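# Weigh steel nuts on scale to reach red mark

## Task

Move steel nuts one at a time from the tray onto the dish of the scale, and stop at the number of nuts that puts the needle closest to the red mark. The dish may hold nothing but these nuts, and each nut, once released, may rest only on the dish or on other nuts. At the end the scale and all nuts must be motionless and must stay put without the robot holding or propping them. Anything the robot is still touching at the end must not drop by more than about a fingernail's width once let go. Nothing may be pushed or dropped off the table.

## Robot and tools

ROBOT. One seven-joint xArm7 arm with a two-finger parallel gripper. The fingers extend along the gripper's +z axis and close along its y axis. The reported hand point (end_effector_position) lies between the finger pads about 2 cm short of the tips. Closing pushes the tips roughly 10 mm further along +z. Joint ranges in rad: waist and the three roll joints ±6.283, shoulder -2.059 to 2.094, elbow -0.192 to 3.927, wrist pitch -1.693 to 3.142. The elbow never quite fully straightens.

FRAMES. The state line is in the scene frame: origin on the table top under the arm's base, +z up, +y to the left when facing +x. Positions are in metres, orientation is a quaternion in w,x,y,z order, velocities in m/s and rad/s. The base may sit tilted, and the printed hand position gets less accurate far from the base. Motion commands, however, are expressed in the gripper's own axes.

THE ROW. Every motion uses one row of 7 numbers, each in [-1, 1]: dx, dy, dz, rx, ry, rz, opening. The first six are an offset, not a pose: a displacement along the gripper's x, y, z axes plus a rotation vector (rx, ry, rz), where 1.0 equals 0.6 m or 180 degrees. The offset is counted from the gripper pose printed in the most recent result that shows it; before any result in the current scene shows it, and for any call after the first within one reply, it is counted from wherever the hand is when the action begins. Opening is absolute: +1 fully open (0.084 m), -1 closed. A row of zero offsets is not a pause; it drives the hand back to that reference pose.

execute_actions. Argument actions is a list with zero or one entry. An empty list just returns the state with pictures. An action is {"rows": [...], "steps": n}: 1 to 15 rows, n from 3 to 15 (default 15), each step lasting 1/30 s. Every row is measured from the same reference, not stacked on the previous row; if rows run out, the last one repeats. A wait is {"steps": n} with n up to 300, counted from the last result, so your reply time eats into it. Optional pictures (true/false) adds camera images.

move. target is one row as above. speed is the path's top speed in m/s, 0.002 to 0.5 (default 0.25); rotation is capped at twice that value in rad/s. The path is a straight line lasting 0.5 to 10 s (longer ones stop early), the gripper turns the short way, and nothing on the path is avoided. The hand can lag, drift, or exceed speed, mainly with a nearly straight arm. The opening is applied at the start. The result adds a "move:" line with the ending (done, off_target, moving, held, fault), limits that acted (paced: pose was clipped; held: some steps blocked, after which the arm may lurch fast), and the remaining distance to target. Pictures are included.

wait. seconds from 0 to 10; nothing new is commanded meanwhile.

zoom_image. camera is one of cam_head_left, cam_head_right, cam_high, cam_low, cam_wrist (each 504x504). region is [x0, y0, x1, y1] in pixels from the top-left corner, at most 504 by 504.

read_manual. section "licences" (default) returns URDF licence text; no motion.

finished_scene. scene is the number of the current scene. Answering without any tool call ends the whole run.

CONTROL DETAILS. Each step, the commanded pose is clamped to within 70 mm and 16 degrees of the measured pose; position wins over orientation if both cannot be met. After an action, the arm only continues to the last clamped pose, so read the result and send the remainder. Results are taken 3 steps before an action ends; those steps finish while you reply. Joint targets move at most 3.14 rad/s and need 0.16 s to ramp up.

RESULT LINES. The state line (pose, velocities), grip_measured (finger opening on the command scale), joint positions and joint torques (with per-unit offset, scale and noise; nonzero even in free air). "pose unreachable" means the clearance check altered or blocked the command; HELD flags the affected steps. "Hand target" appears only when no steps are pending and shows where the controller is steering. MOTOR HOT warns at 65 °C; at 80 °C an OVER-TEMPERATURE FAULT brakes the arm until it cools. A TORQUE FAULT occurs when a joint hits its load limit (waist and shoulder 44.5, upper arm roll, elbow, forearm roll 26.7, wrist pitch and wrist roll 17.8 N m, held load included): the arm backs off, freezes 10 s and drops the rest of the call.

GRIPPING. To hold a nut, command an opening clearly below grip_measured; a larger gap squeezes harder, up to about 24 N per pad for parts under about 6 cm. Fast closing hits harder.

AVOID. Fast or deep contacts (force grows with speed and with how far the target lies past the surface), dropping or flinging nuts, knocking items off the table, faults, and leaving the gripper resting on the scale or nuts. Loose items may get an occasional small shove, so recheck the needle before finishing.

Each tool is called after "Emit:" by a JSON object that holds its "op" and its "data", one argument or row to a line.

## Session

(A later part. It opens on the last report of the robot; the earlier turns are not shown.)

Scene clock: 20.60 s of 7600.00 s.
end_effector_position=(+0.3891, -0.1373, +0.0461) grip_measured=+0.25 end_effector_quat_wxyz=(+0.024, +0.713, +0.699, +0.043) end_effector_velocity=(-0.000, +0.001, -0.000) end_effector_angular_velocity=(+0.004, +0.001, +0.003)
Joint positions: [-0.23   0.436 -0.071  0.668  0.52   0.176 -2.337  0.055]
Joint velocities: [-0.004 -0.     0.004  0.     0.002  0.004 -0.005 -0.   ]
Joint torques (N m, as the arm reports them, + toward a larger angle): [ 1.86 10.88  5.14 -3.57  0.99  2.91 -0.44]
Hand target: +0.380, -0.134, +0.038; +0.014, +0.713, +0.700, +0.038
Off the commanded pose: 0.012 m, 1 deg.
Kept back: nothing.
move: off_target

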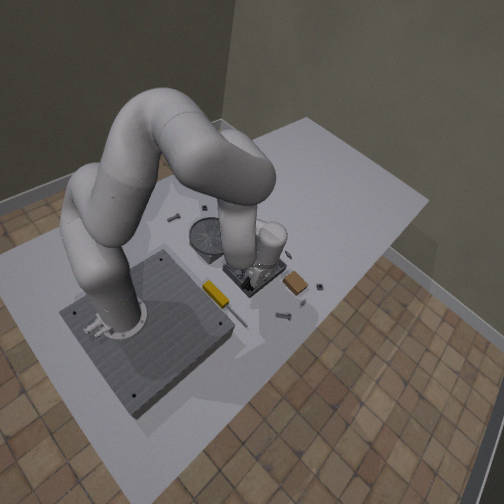

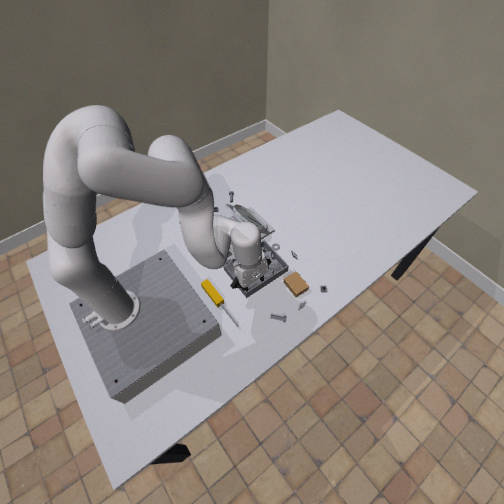

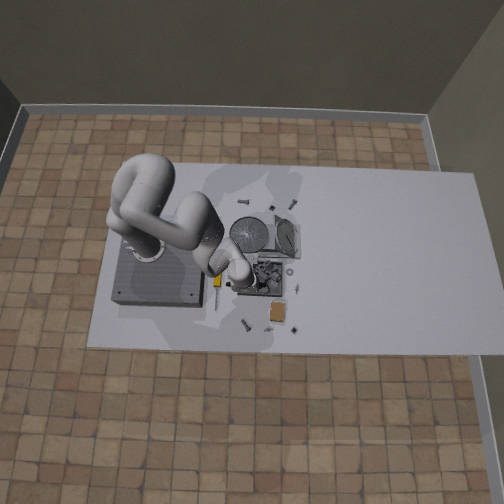

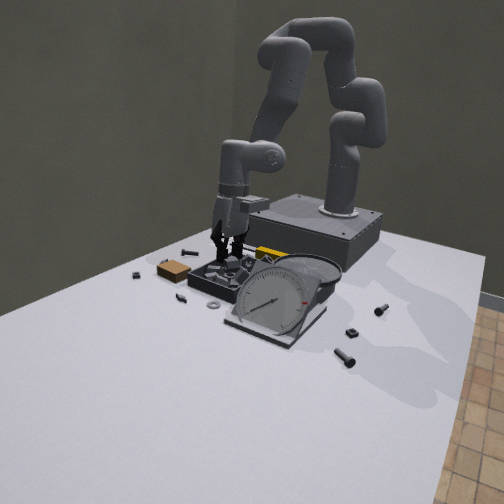

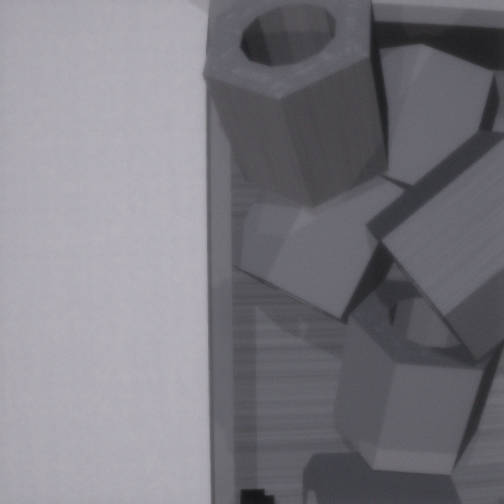

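Emit:
{"op": "move", "data": {
  "target": [0,0,-0.07,0.03,-0.009,0,0.12],
  "speed": 0.08
}}

Scene clock: 21.83 s of 7600.00 s.
end_effector_position=(+0.3849, -0.1381, +0.0875) grip_measured=+0.11 end_effector_quat_wxyz=(+0.000, +0.714, +0.700, +0.001) end_effector_velocity=(+0.000, -0.001, +0.002) end_effector_angular_velocity=(-0.002, +0.003, -0.004)
Joint positions: [-0.04   0.316 -0.29   0.681  0.252  0.395 -2.084  0.049]
Joint velocities: [ 0.006 -0.004 -0.008  0.004 -0.01   0.01   0.012 -0.   ]
Joint torques (N m, as the arm reports them, + toward a larger angle): [  0.14 -25.18  -2.31  10.07   0.07  -2.64  -0.58]
Hand target: +0.385, -0.138, +0.088; +0.001, +0.714, +0.700, +0.001
Off the commanded pose: 0.001 m, 0 deg.
Kept back: nothing.
move: done

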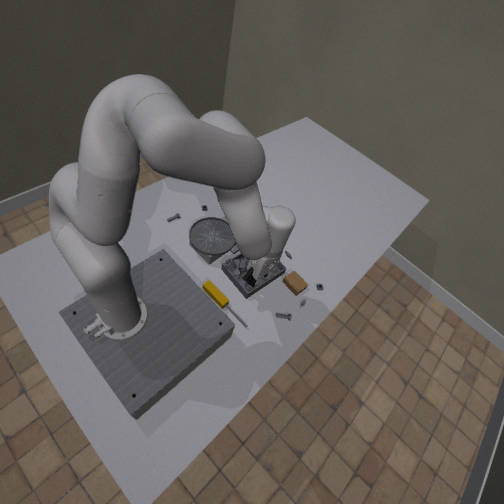

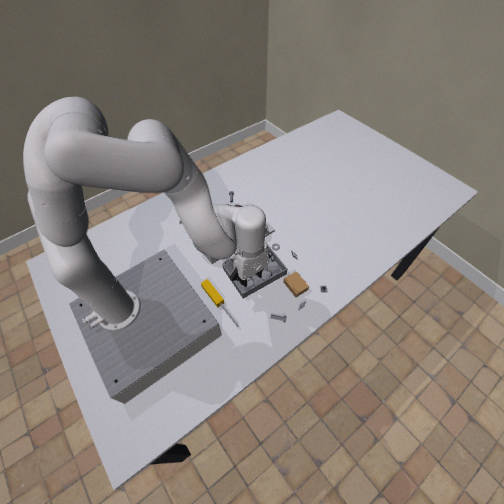

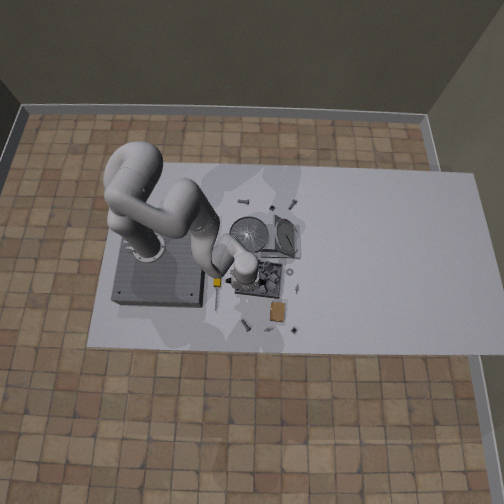

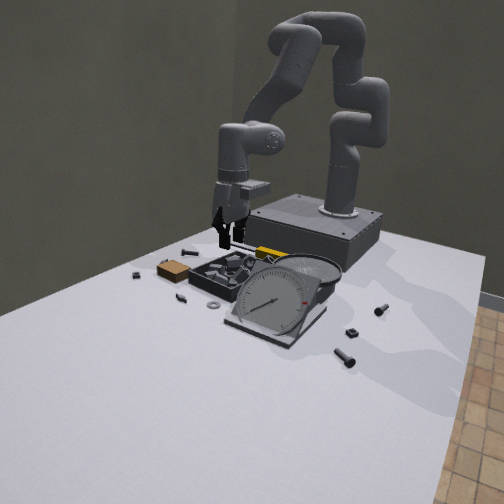

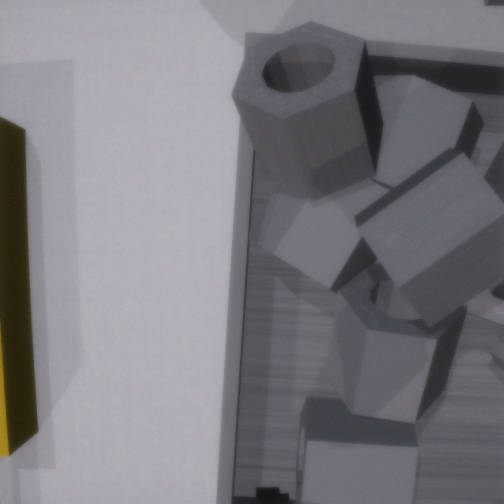

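Emit:
{"op": "move", "data": {
  "target": [0.004,0,0.073,0,0,0,0.12],
  "speed": 0.03
}}

Emit:
{"op": "move", "data": {
  "target": [0,0,-0.002,0,0,0,-0.6],
  "speed": 0.03
}}

Emit:
{"op": "move", "data": {
  "target": [0,0,-0.19,0,0,0,-0.6],
  "speed": 0.08
}}

Scene clock: 23.83 s of 7600.00 s.
end_effector_position=(+0.3873, -0.1371, +0.0459) grip_measured=+0.12 end_effector_quat_wxyz=(+0.003, +0.715, +0.699, +0.002) end_effector_velocity=(-0.002, +0.001, -0.003) end_effector_angular_velocity=(+0.003, +0.005, +0.000)
Joint positions: [-0.1    0.451 -0.204  0.708  0.351  0.279 -2.155  0.049]
Joint velocities: [-0.003  0.007  0.005 -0.001  0.004 -0.002 -0.002  0.   ]
Joint torques (N m, as the arm reports them, + toward a larger angle): [  0.95 -13.4    1.63   4.52   0.73  -1.63  -0.55]
Hand target: +0.385, -0.136, +0.044; +0.000, +0.714, +0.700, +0.001
Off the commanded pose: 0.003 m, 0 deg.
Kept back: nothing.
move: done

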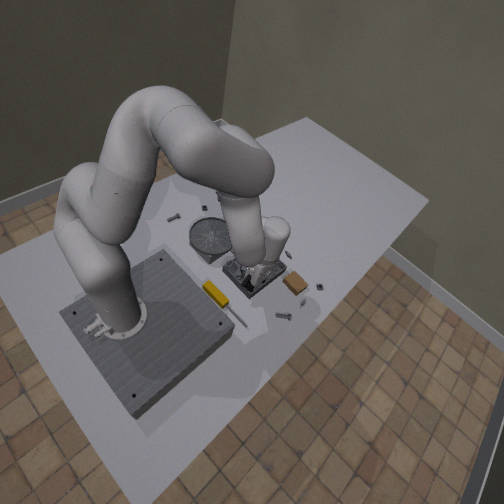

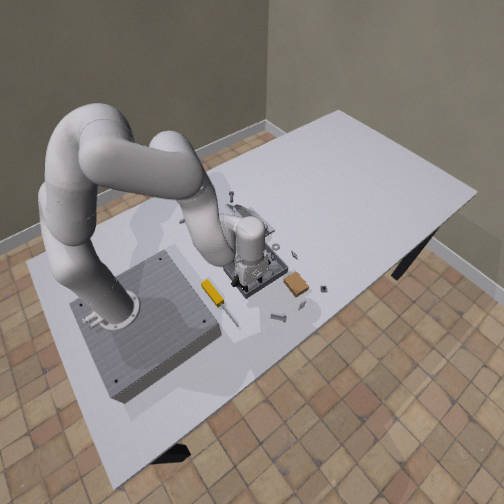

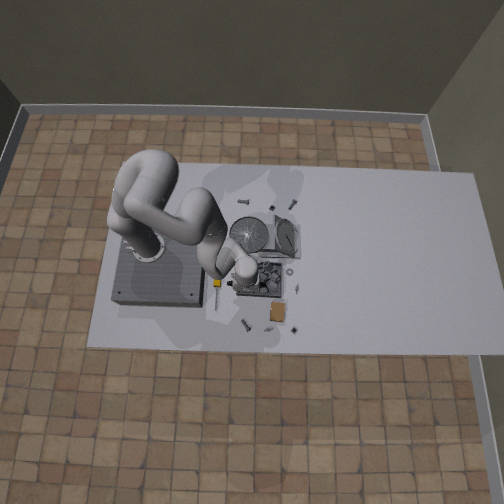

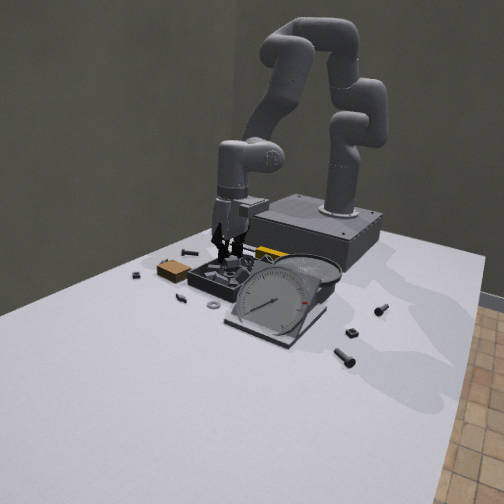

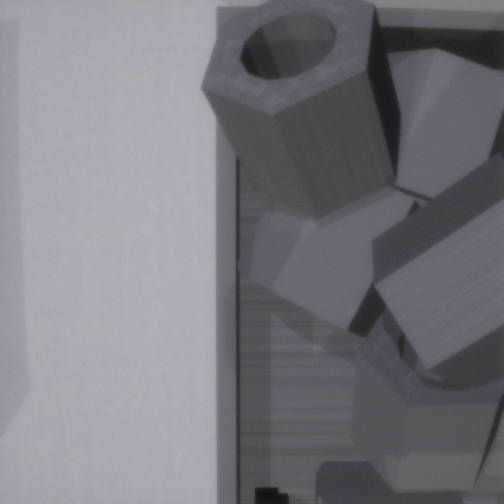

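Scene clock: 24.57 s of 7600.00 s.
end_effector_position=(+0.3869, -0.1369, +0.0467) grip_measured=-0.34 end_effector_quat_wxyz=(+0.003, +0.715, +0.699, +0.002) end_effector_velocity=(+0.001, -0.001, +0.001) end_effector_angular_velocity=(-0.002, -0.003, +0.000)
Joint positions: [-0.098  0.448 -0.206  0.706  0.348  0.283 -2.153  0.029]
Joint velocities: [-0.001 -0.001 -0.001  0.001 -0.    -0.001 -0.001 -0.   ]
Joint torques (N m, as the arm reports them, + toward a larger angle): [  0.19 -28.36  -2.6    8.99   0.22  -2.92  -0.58]
Hand target: +0.387, -0.137, +0.047; +0.003, +0.715, +0.699, +0.002
Off the commanded pose: 0.001 m, 0 deg.
Kept back: nothing.
move: done

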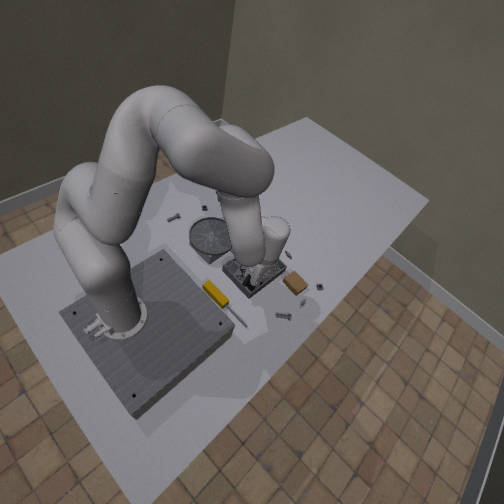

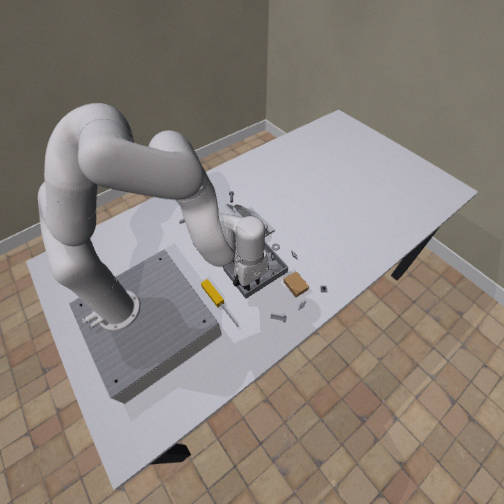

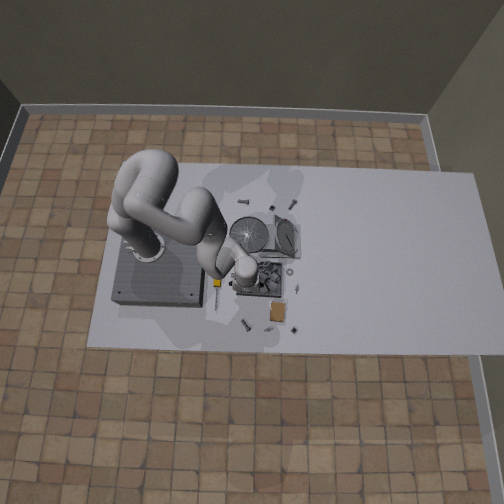

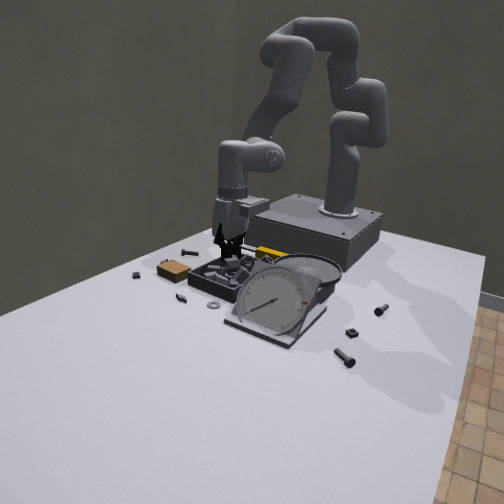

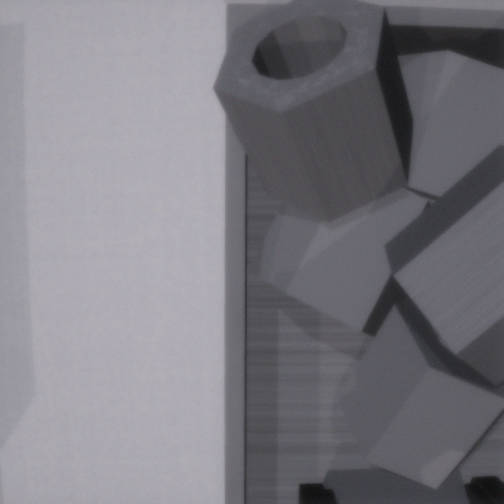

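Scene clock: 26.37 s of 7600.00 s.
end_effector_position=(+0.3862, -0.1367, +0.1606) grip_measured=-0.34 end_effector_quat_wxyz=(+0.002, +0.715, +0.700, +0.002) end_effector_velocity=(+0.001, -0.001, +0.002) end_effector_angular_velocity=(-0.001, -0.002, -0.001)
Joint positions: [ 0.005  0.095 -0.361  0.684  0.072  0.597 -1.947  0.029]
Joint velocities: [ 0.    -0.005 -0.001  0.002 -0.004  0.004  0.004  0.   ]
Joint torques (N m, as the arm reports them, + toward a larger angle): [  0.19 -22.86  -0.66  12.5    0.39  -2.74  -0.64]
Hand target: +0.386, -0.137, +0.161; +0.003, +0.715, +0.699, +0.002
Off the commanded pose: 0.000 m, 0 deg.
Kept back: nothing.
move: done

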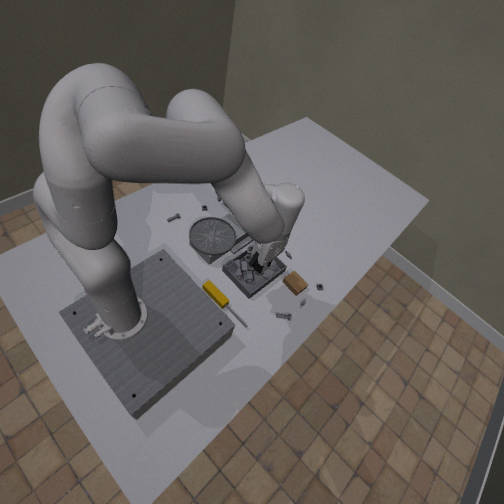

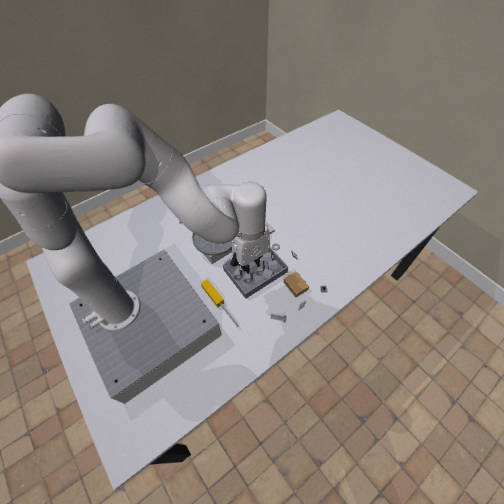

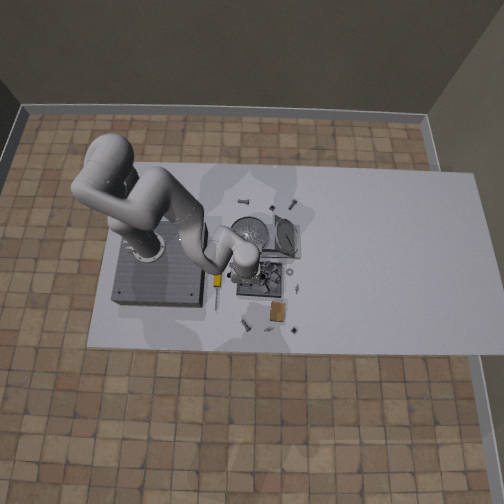

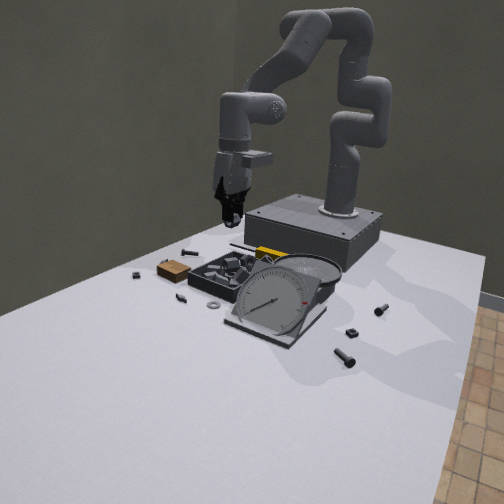

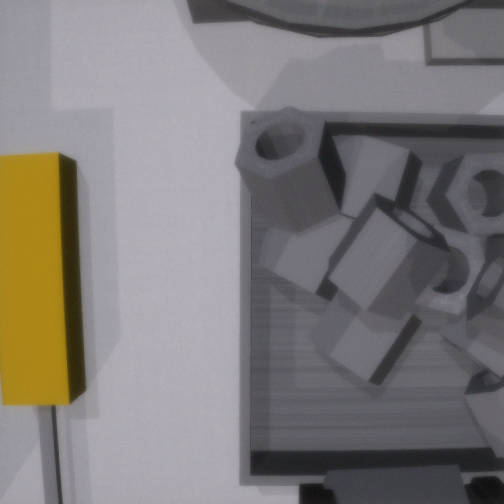

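Emit:
{"op": "move", "data": {
  "target": [0.43,-0.01,0,0,0,0,-0.6],
  "speed": 0.15
}}

Emit:
{"op": "move", "data": {
  "target": [0,0,0.082,0,0,0,-0.6],
  "speed": 0.04
}}

Scene clock: 28.73 s of 7600.00 s.
end_effector_position=(+0.3853, +0.1220, +0.1607) grip_measured=-0.34 end_effector_quat_wxyz=(+0.001, +0.715, +0.699, +0.003) end_effector_velocity=(-0.001, +0.004, +0.000) end_effector_angular_velocity=(-0.001, +0.001, +0.005)
Joint positions: [ 0.347  0.065 -0.061  0.659  0.025  0.59  -1.266  0.029]
Joint velocities: [ 0.006  0.002  0.004  0.004 -0.002  0.003  0.007 -0.   ]
Joint torques (N m, as the arm reports them, + toward a larger angle): [  0.36 -23.83   0.28  12.3    0.6   -3.04  -0.46]
Hand target: +0.385, +0.123, +0.161; +0.001, +0.715, +0.699, +0.003
Off the commanded pose: 0.001 m, 0 deg.
Kept back: nothing.
move: done

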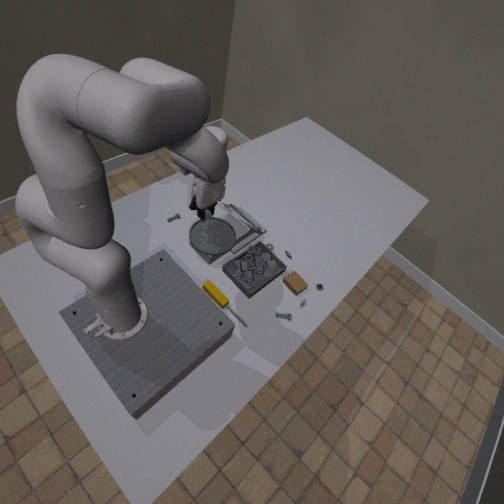

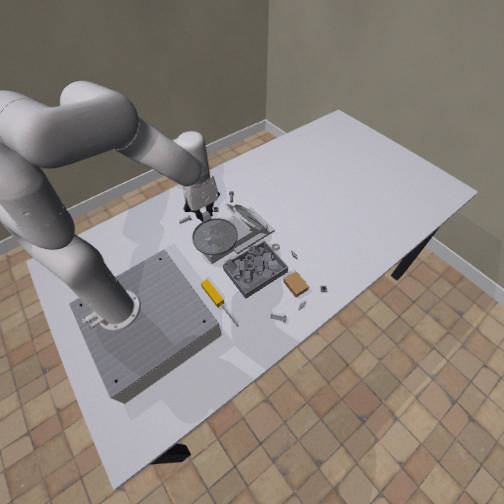

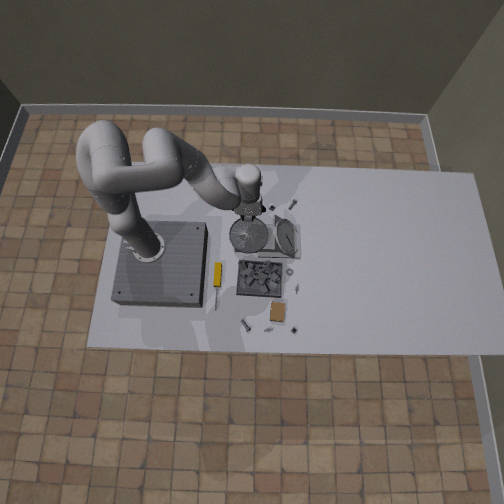

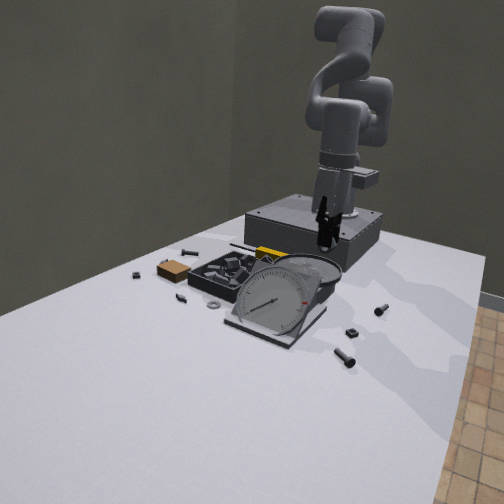

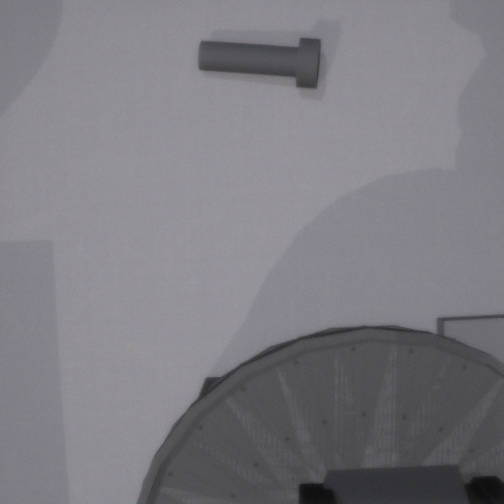

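Scene clock: 30.27 s of 7600.00 s.
end_effector_position=(+0.3856, +0.1222, +0.1116) grip_measured=-0.34 end_effector_quat_wxyz=(+0.001, +0.715, +0.699, +0.003) end_effector_velocity=(+0.002, +0.000, -0.000) end_effector_angular_velocity=(+0.001, -0.003, -0.000)
Joint positions: [ 0.344  0.206 -0.053  0.646  0.049  0.437 -1.284  0.029]
Joint velocities: [-0.001  0.003 -0.     0.002  0.002 -0.004 -0.002  0.   ]
Joint torques (N m, as the arm reports them, + toward a larger angle): [  0.39 -25.51  -0.27  10.87   0.31  -2.99  -0.63]
Hand target: +0.385, +0.122, +0.111; +0.001, +0.715, +0.699, +0.003
Off the commanded pose: 0.000 m, 0 deg.
Kept back: nothing.
move: done

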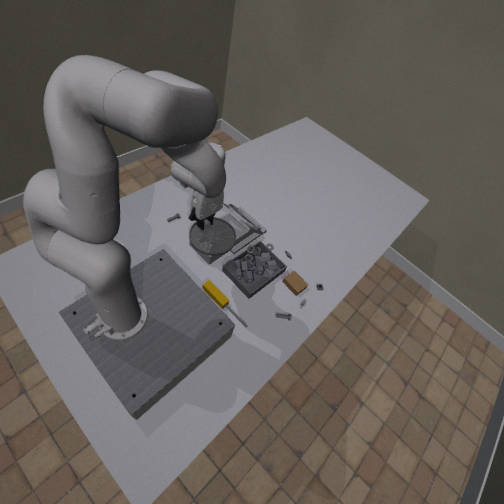

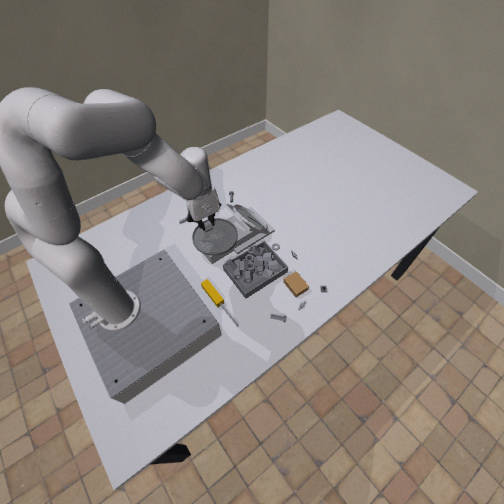

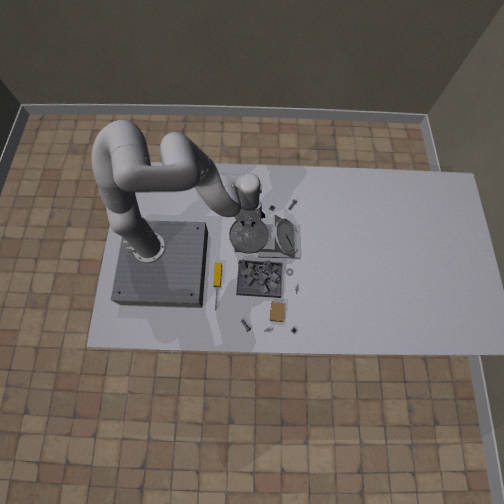

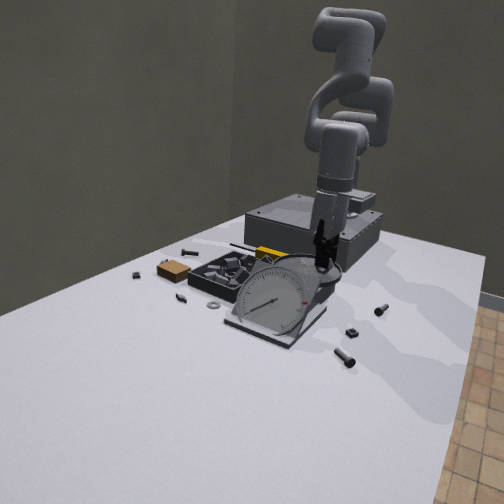

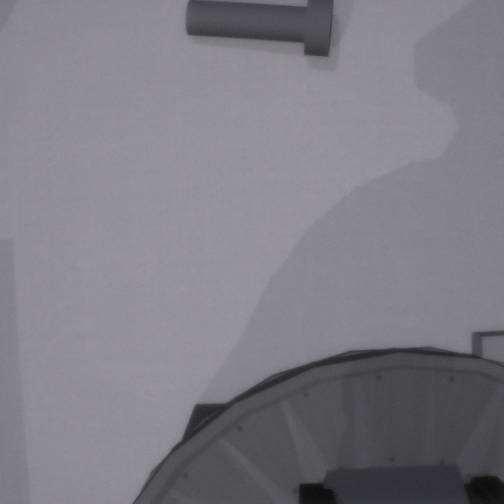

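Emit:
{"op": "move", "data": {
  "target": [0,0,0.012,0,0,0,-0.6],
  "speed": 0.02
}}

Scene clock: 31.20 s of 7600.00 s.
end_effector_position=(+0.3855, +0.1222, +0.1045) grip_measured=-0.34 end_effector_quat_wxyz=(+0.001, +0.715, +0.699, +0.003) end_effector_velocity=(+0.002, +0.001, +0.000) end_effector_angular_velocity=(+0.001, -0.005, +0.001)
Joint positions: [ 0.343  0.228 -0.051  0.647  0.053  0.416 -1.287  0.029]
Joint velocities: [-0.     0.002  0.     0.002  0.    -0.005 -0.001  0.   ]
Joint torques (N m, as the arm reports them, + toward a larger angle): [  0.22 -26.08  -0.52  10.72   0.43  -2.9   -0.61]
Hand target: +0.386, +0.122, +0.104; +0.001, +0.715, +0.699, +0.003
Off the commanded pose: 0.000 m, 0 deg.
Kept back: nothing.
move: done

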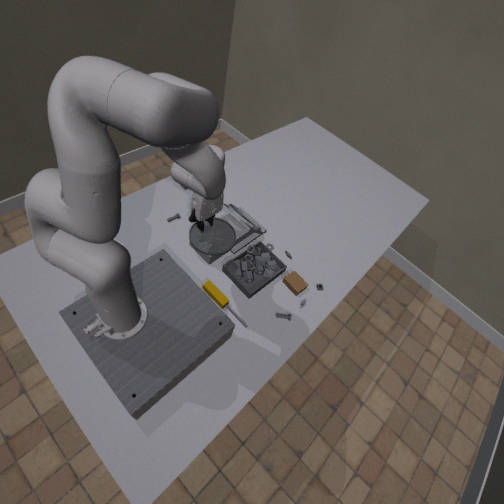

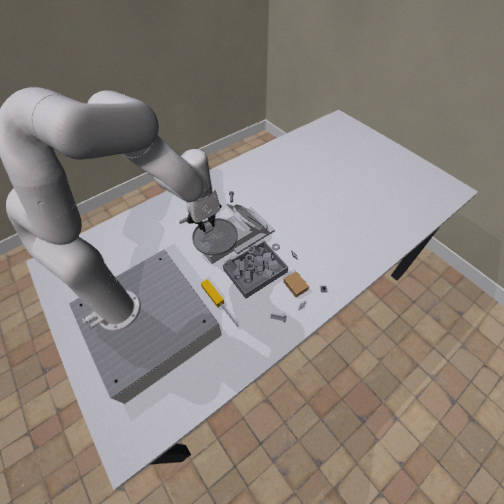

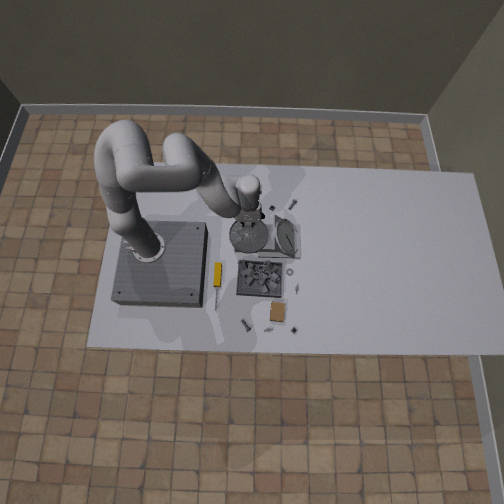

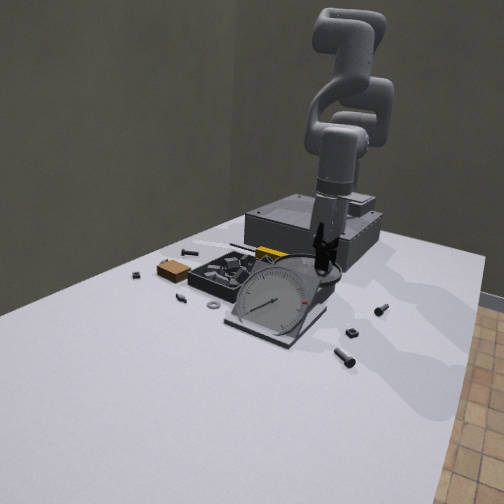

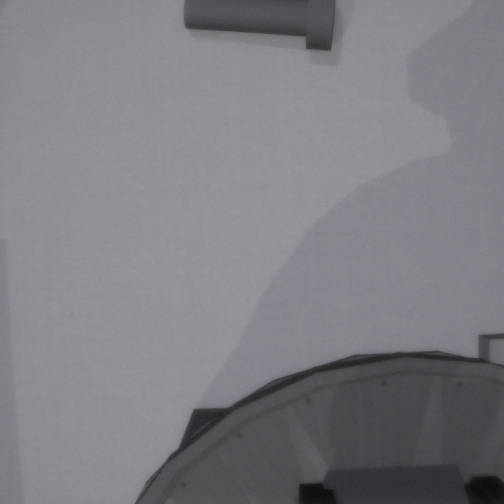

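Emit:
{"op": "move", "data": {
  "target": [0,0,0.01,0,0,0,-0.6],
  "speed": 0.02
}}

Scene clock: 32.13 s of 7600.00 s.
end_effector_position=(+0.3858, +0.1223, +0.0989) grip_measured=-0.34 end_effector_quat_wxyz=(+0.001, +0.715, +0.699, +0.004) end_effector_velocity=(-0.000, -0.001, -0.002) end_effector_angular_velocity=(-0.002, +0.001, +0.002)
Joint positions: [ 0.342  0.245 -0.049  0.648  0.057  0.398 -1.289  0.029]
Joint velocities: [-0.001  0.007  0.     0.    -0.001 -0.005 -0.001  0.   ]
Joint torques (N m, as the arm reports them, + toward a larger angle): [  0.26 -21.05  -0.26   9.91   0.52  -3.83  -0.7 ]
Hand target: +0.386, +0.122, +0.098; +0.001, +0.715, +0.699, +0.003
Off the commanded pose: 0.000 m, 0 deg.
Kept back: nothing.
move: done

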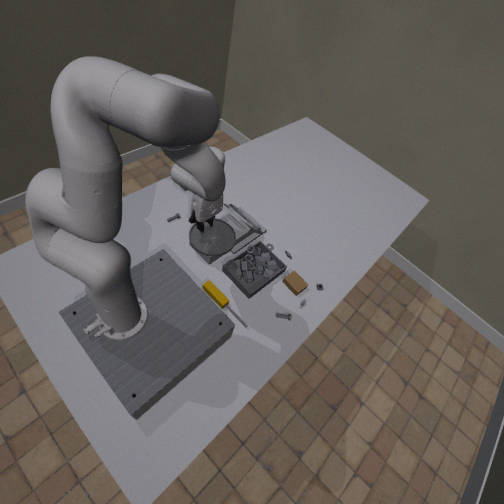

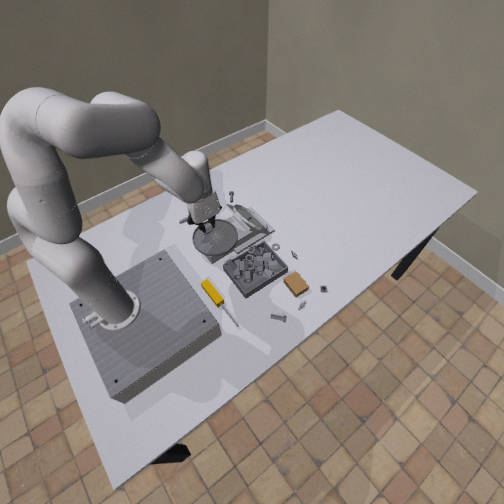

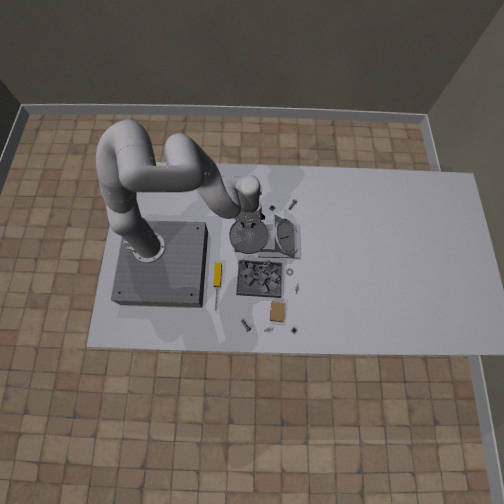

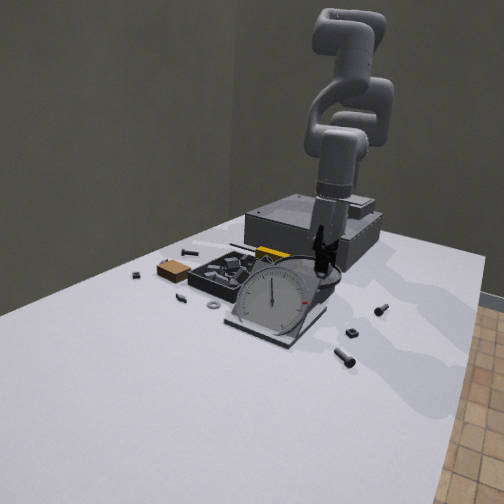

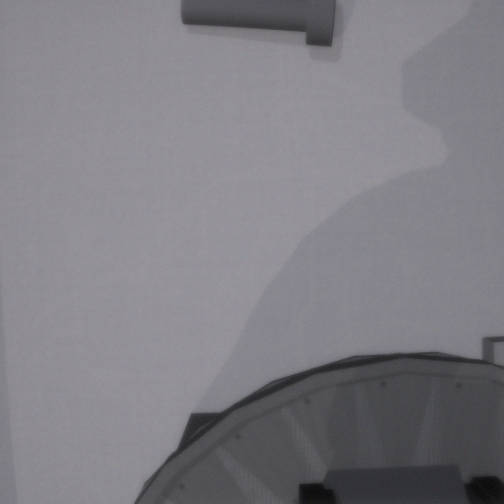

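Emit:
{"op": "move", "data": {
  "target": [0,0,-0.004,0,0,0,0.1],
  "speed": 0.02
}}

Emit:
{"op": "move", "data": {
  "target": [0,0,-0.13,0,0,0,0.1],
  "speed": 0.1
}}

Emit:
{"op": "move", "data": {
  "target": [-0.5,0.05,-0.02,0,0,0,0.1],
  "speed": 0.2
}}

Emit:
{"op": "zoom_image", "data": {
  "camera": "cam_low",
  "region": [220,200,400,350]
}}

Scene clock: 33.07 s of 7600.00 s.
end_effector_position=(+0.3858, +0.1223, +0.1012) grip_measured=+0.09 end_effector_quat_wxyz=(+0.001, +0.715, +0.699, +0.004) end_effector_velocity=(-0.000, +0.000, +0.000) end_effector_angular_velocity=(+0.000, -0.000, +0.002)
Joint positions: [ 0.343  0.238 -0.05   0.647  0.055  0.405 -1.288  0.048]
Joint velocities: [ 0.002 -0.001 -0.001 -0.001  0.001  0.001 -0.002 -0.   ]
Joint torques (N m, as the arm reports them, + toward a larger angle): [  0.44 -25.1   -0.01  10.1    0.3   -2.9   -0.54]
Hand target: +0.386, +0.122, +0.101; +0.001, +0.715, +0.699, +0.004
Off the commanded pose: 0.000 m, 0 deg.
Kept back: nothing.
move: done

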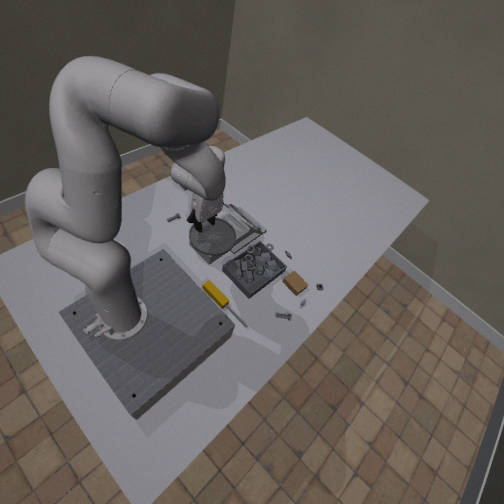

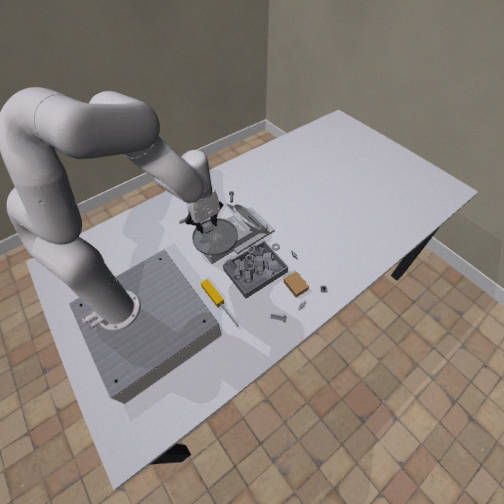

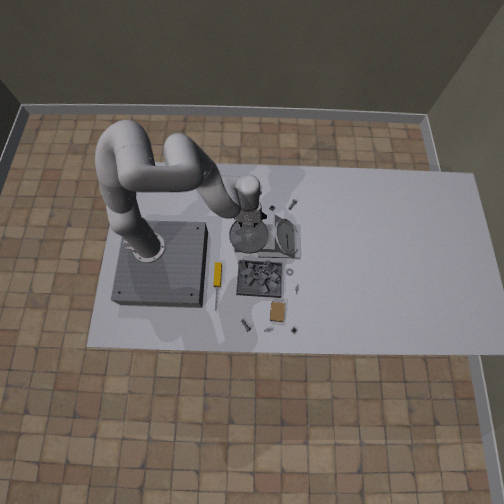

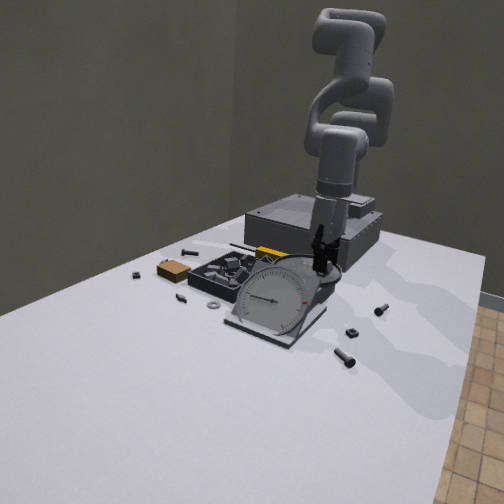

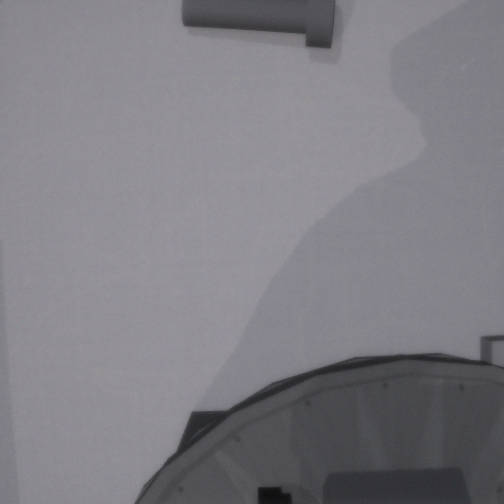

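Scene clock: 34.23 s of 7600.00 s.
end_effector_position=(+0.3851, +0.1220, +0.1790) grip_measured=+0.09 end_effector_quat_wxyz=(+0.001, +0.715, +0.699, +0.003) end_effector_velocity=(+0.001, -0.000, +0.002) end_effector_angular_velocity=(+0.000, -0.003, -0.001)
Joint positions: [ 0.346  0.018 -0.061  0.67   0.018  0.648 -1.262  0.048]
Joint velocities: [-0.001 -0.005 -0.     0.003 -0.001  0.005  0.001  0.   ]
Joint torques (N m, as the arm reports them, + toward a larger angle): [  0.25 -22.18   0.17  12.41   0.6   -2.78  -0.7 ]
Hand target: +0.385, +0.122, +0.179; +0.001, +0.715, +0.699, +0.003
Off the commanded pose: 0.000 m, 0 deg.
Kept back: nothing.
move: done

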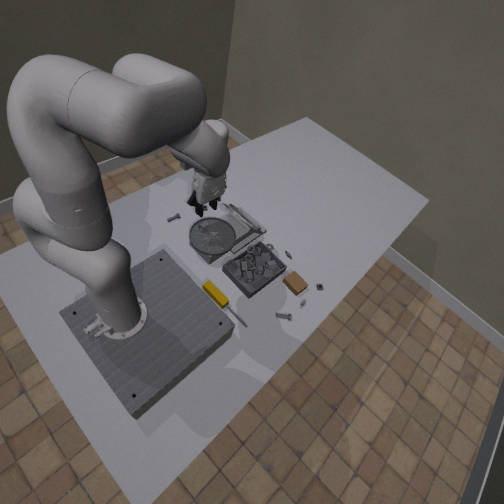

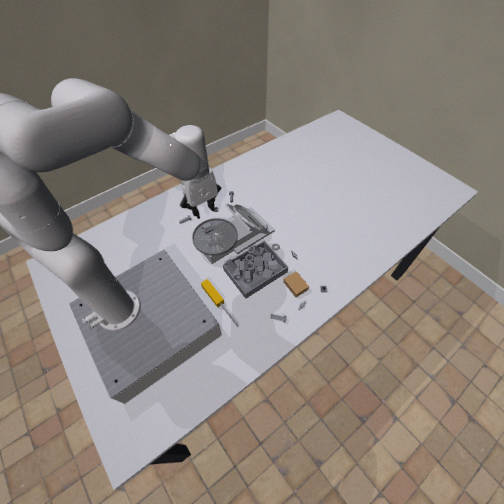

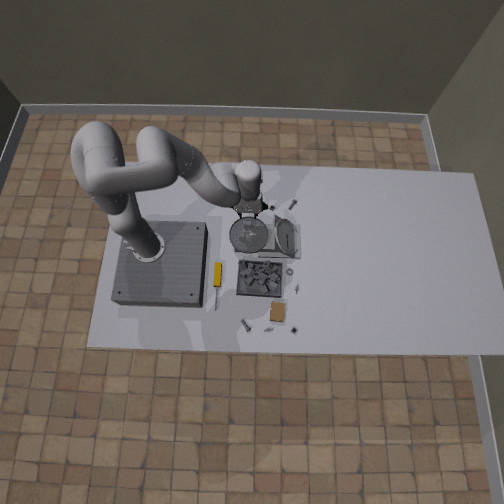

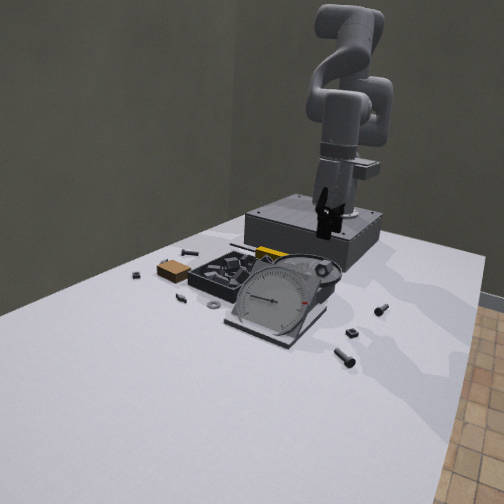

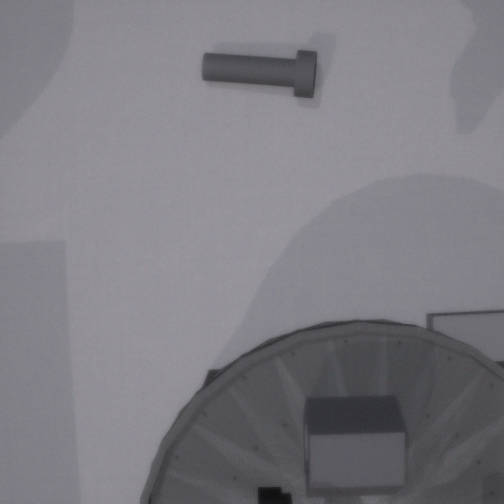

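Scene clock: 36.17 s of 7600.00 s.
end_effector_position=(+0.4089, -0.1790, +0.1907) grip_measured=+0.09 end_effector_quat_wxyz=(+0.002, +0.714, +0.700, +0.002) end_effector_velocity=(-0.000, -0.006, +0.001) end_effector_angular_velocity=(+0.003, -0.001, -0.008)
Joint positions: [-0.027  0.135 -0.407  0.841  0.091  0.72  -2.033  0.048]
Joint velocities: [-0.009  0.006 -0.005  0.009  0.008  0.005 -0.012 -0.   ]
Joint torques (N m, as the arm reports them, + toward a larger angle): [  0.05 -24.15  -1.42  12.87   0.53  -2.71  -0.54]
Hand target: +0.409, -0.180, +0.191; +0.002, +0.715, +0.699, +0.002
Off the commanded pose: 0.001 m, 0 deg.
Kept back: nothing.
move: done

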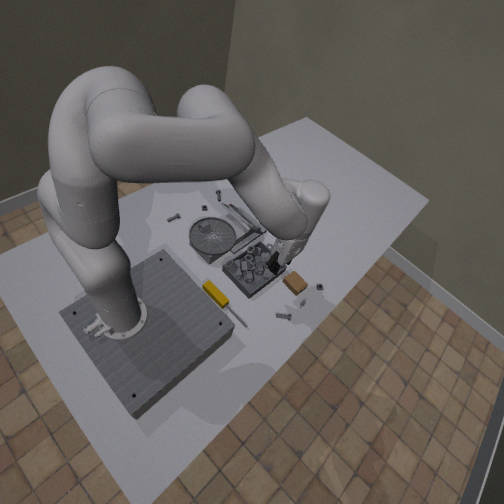

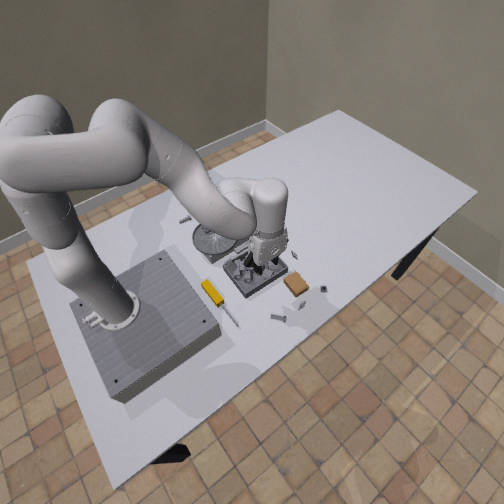

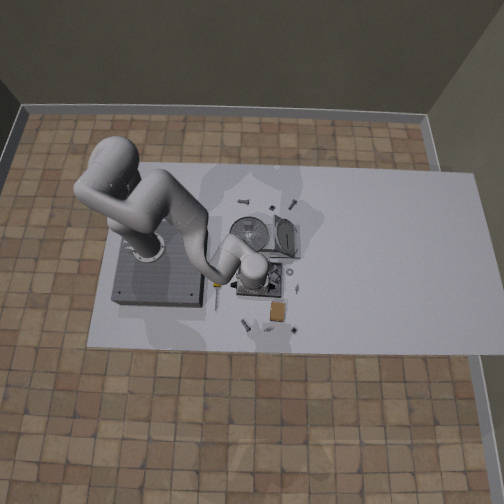

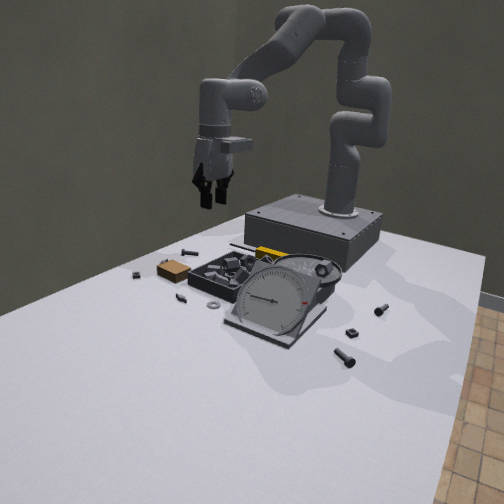

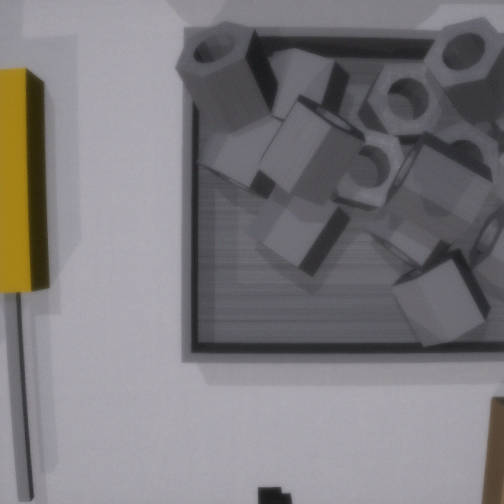

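Region (220, 200, 400, 350) of cam_low's 504x504 image, scaled by 2.800, with more detail than that image has.

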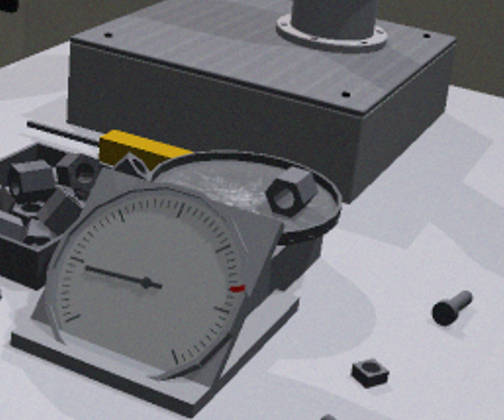

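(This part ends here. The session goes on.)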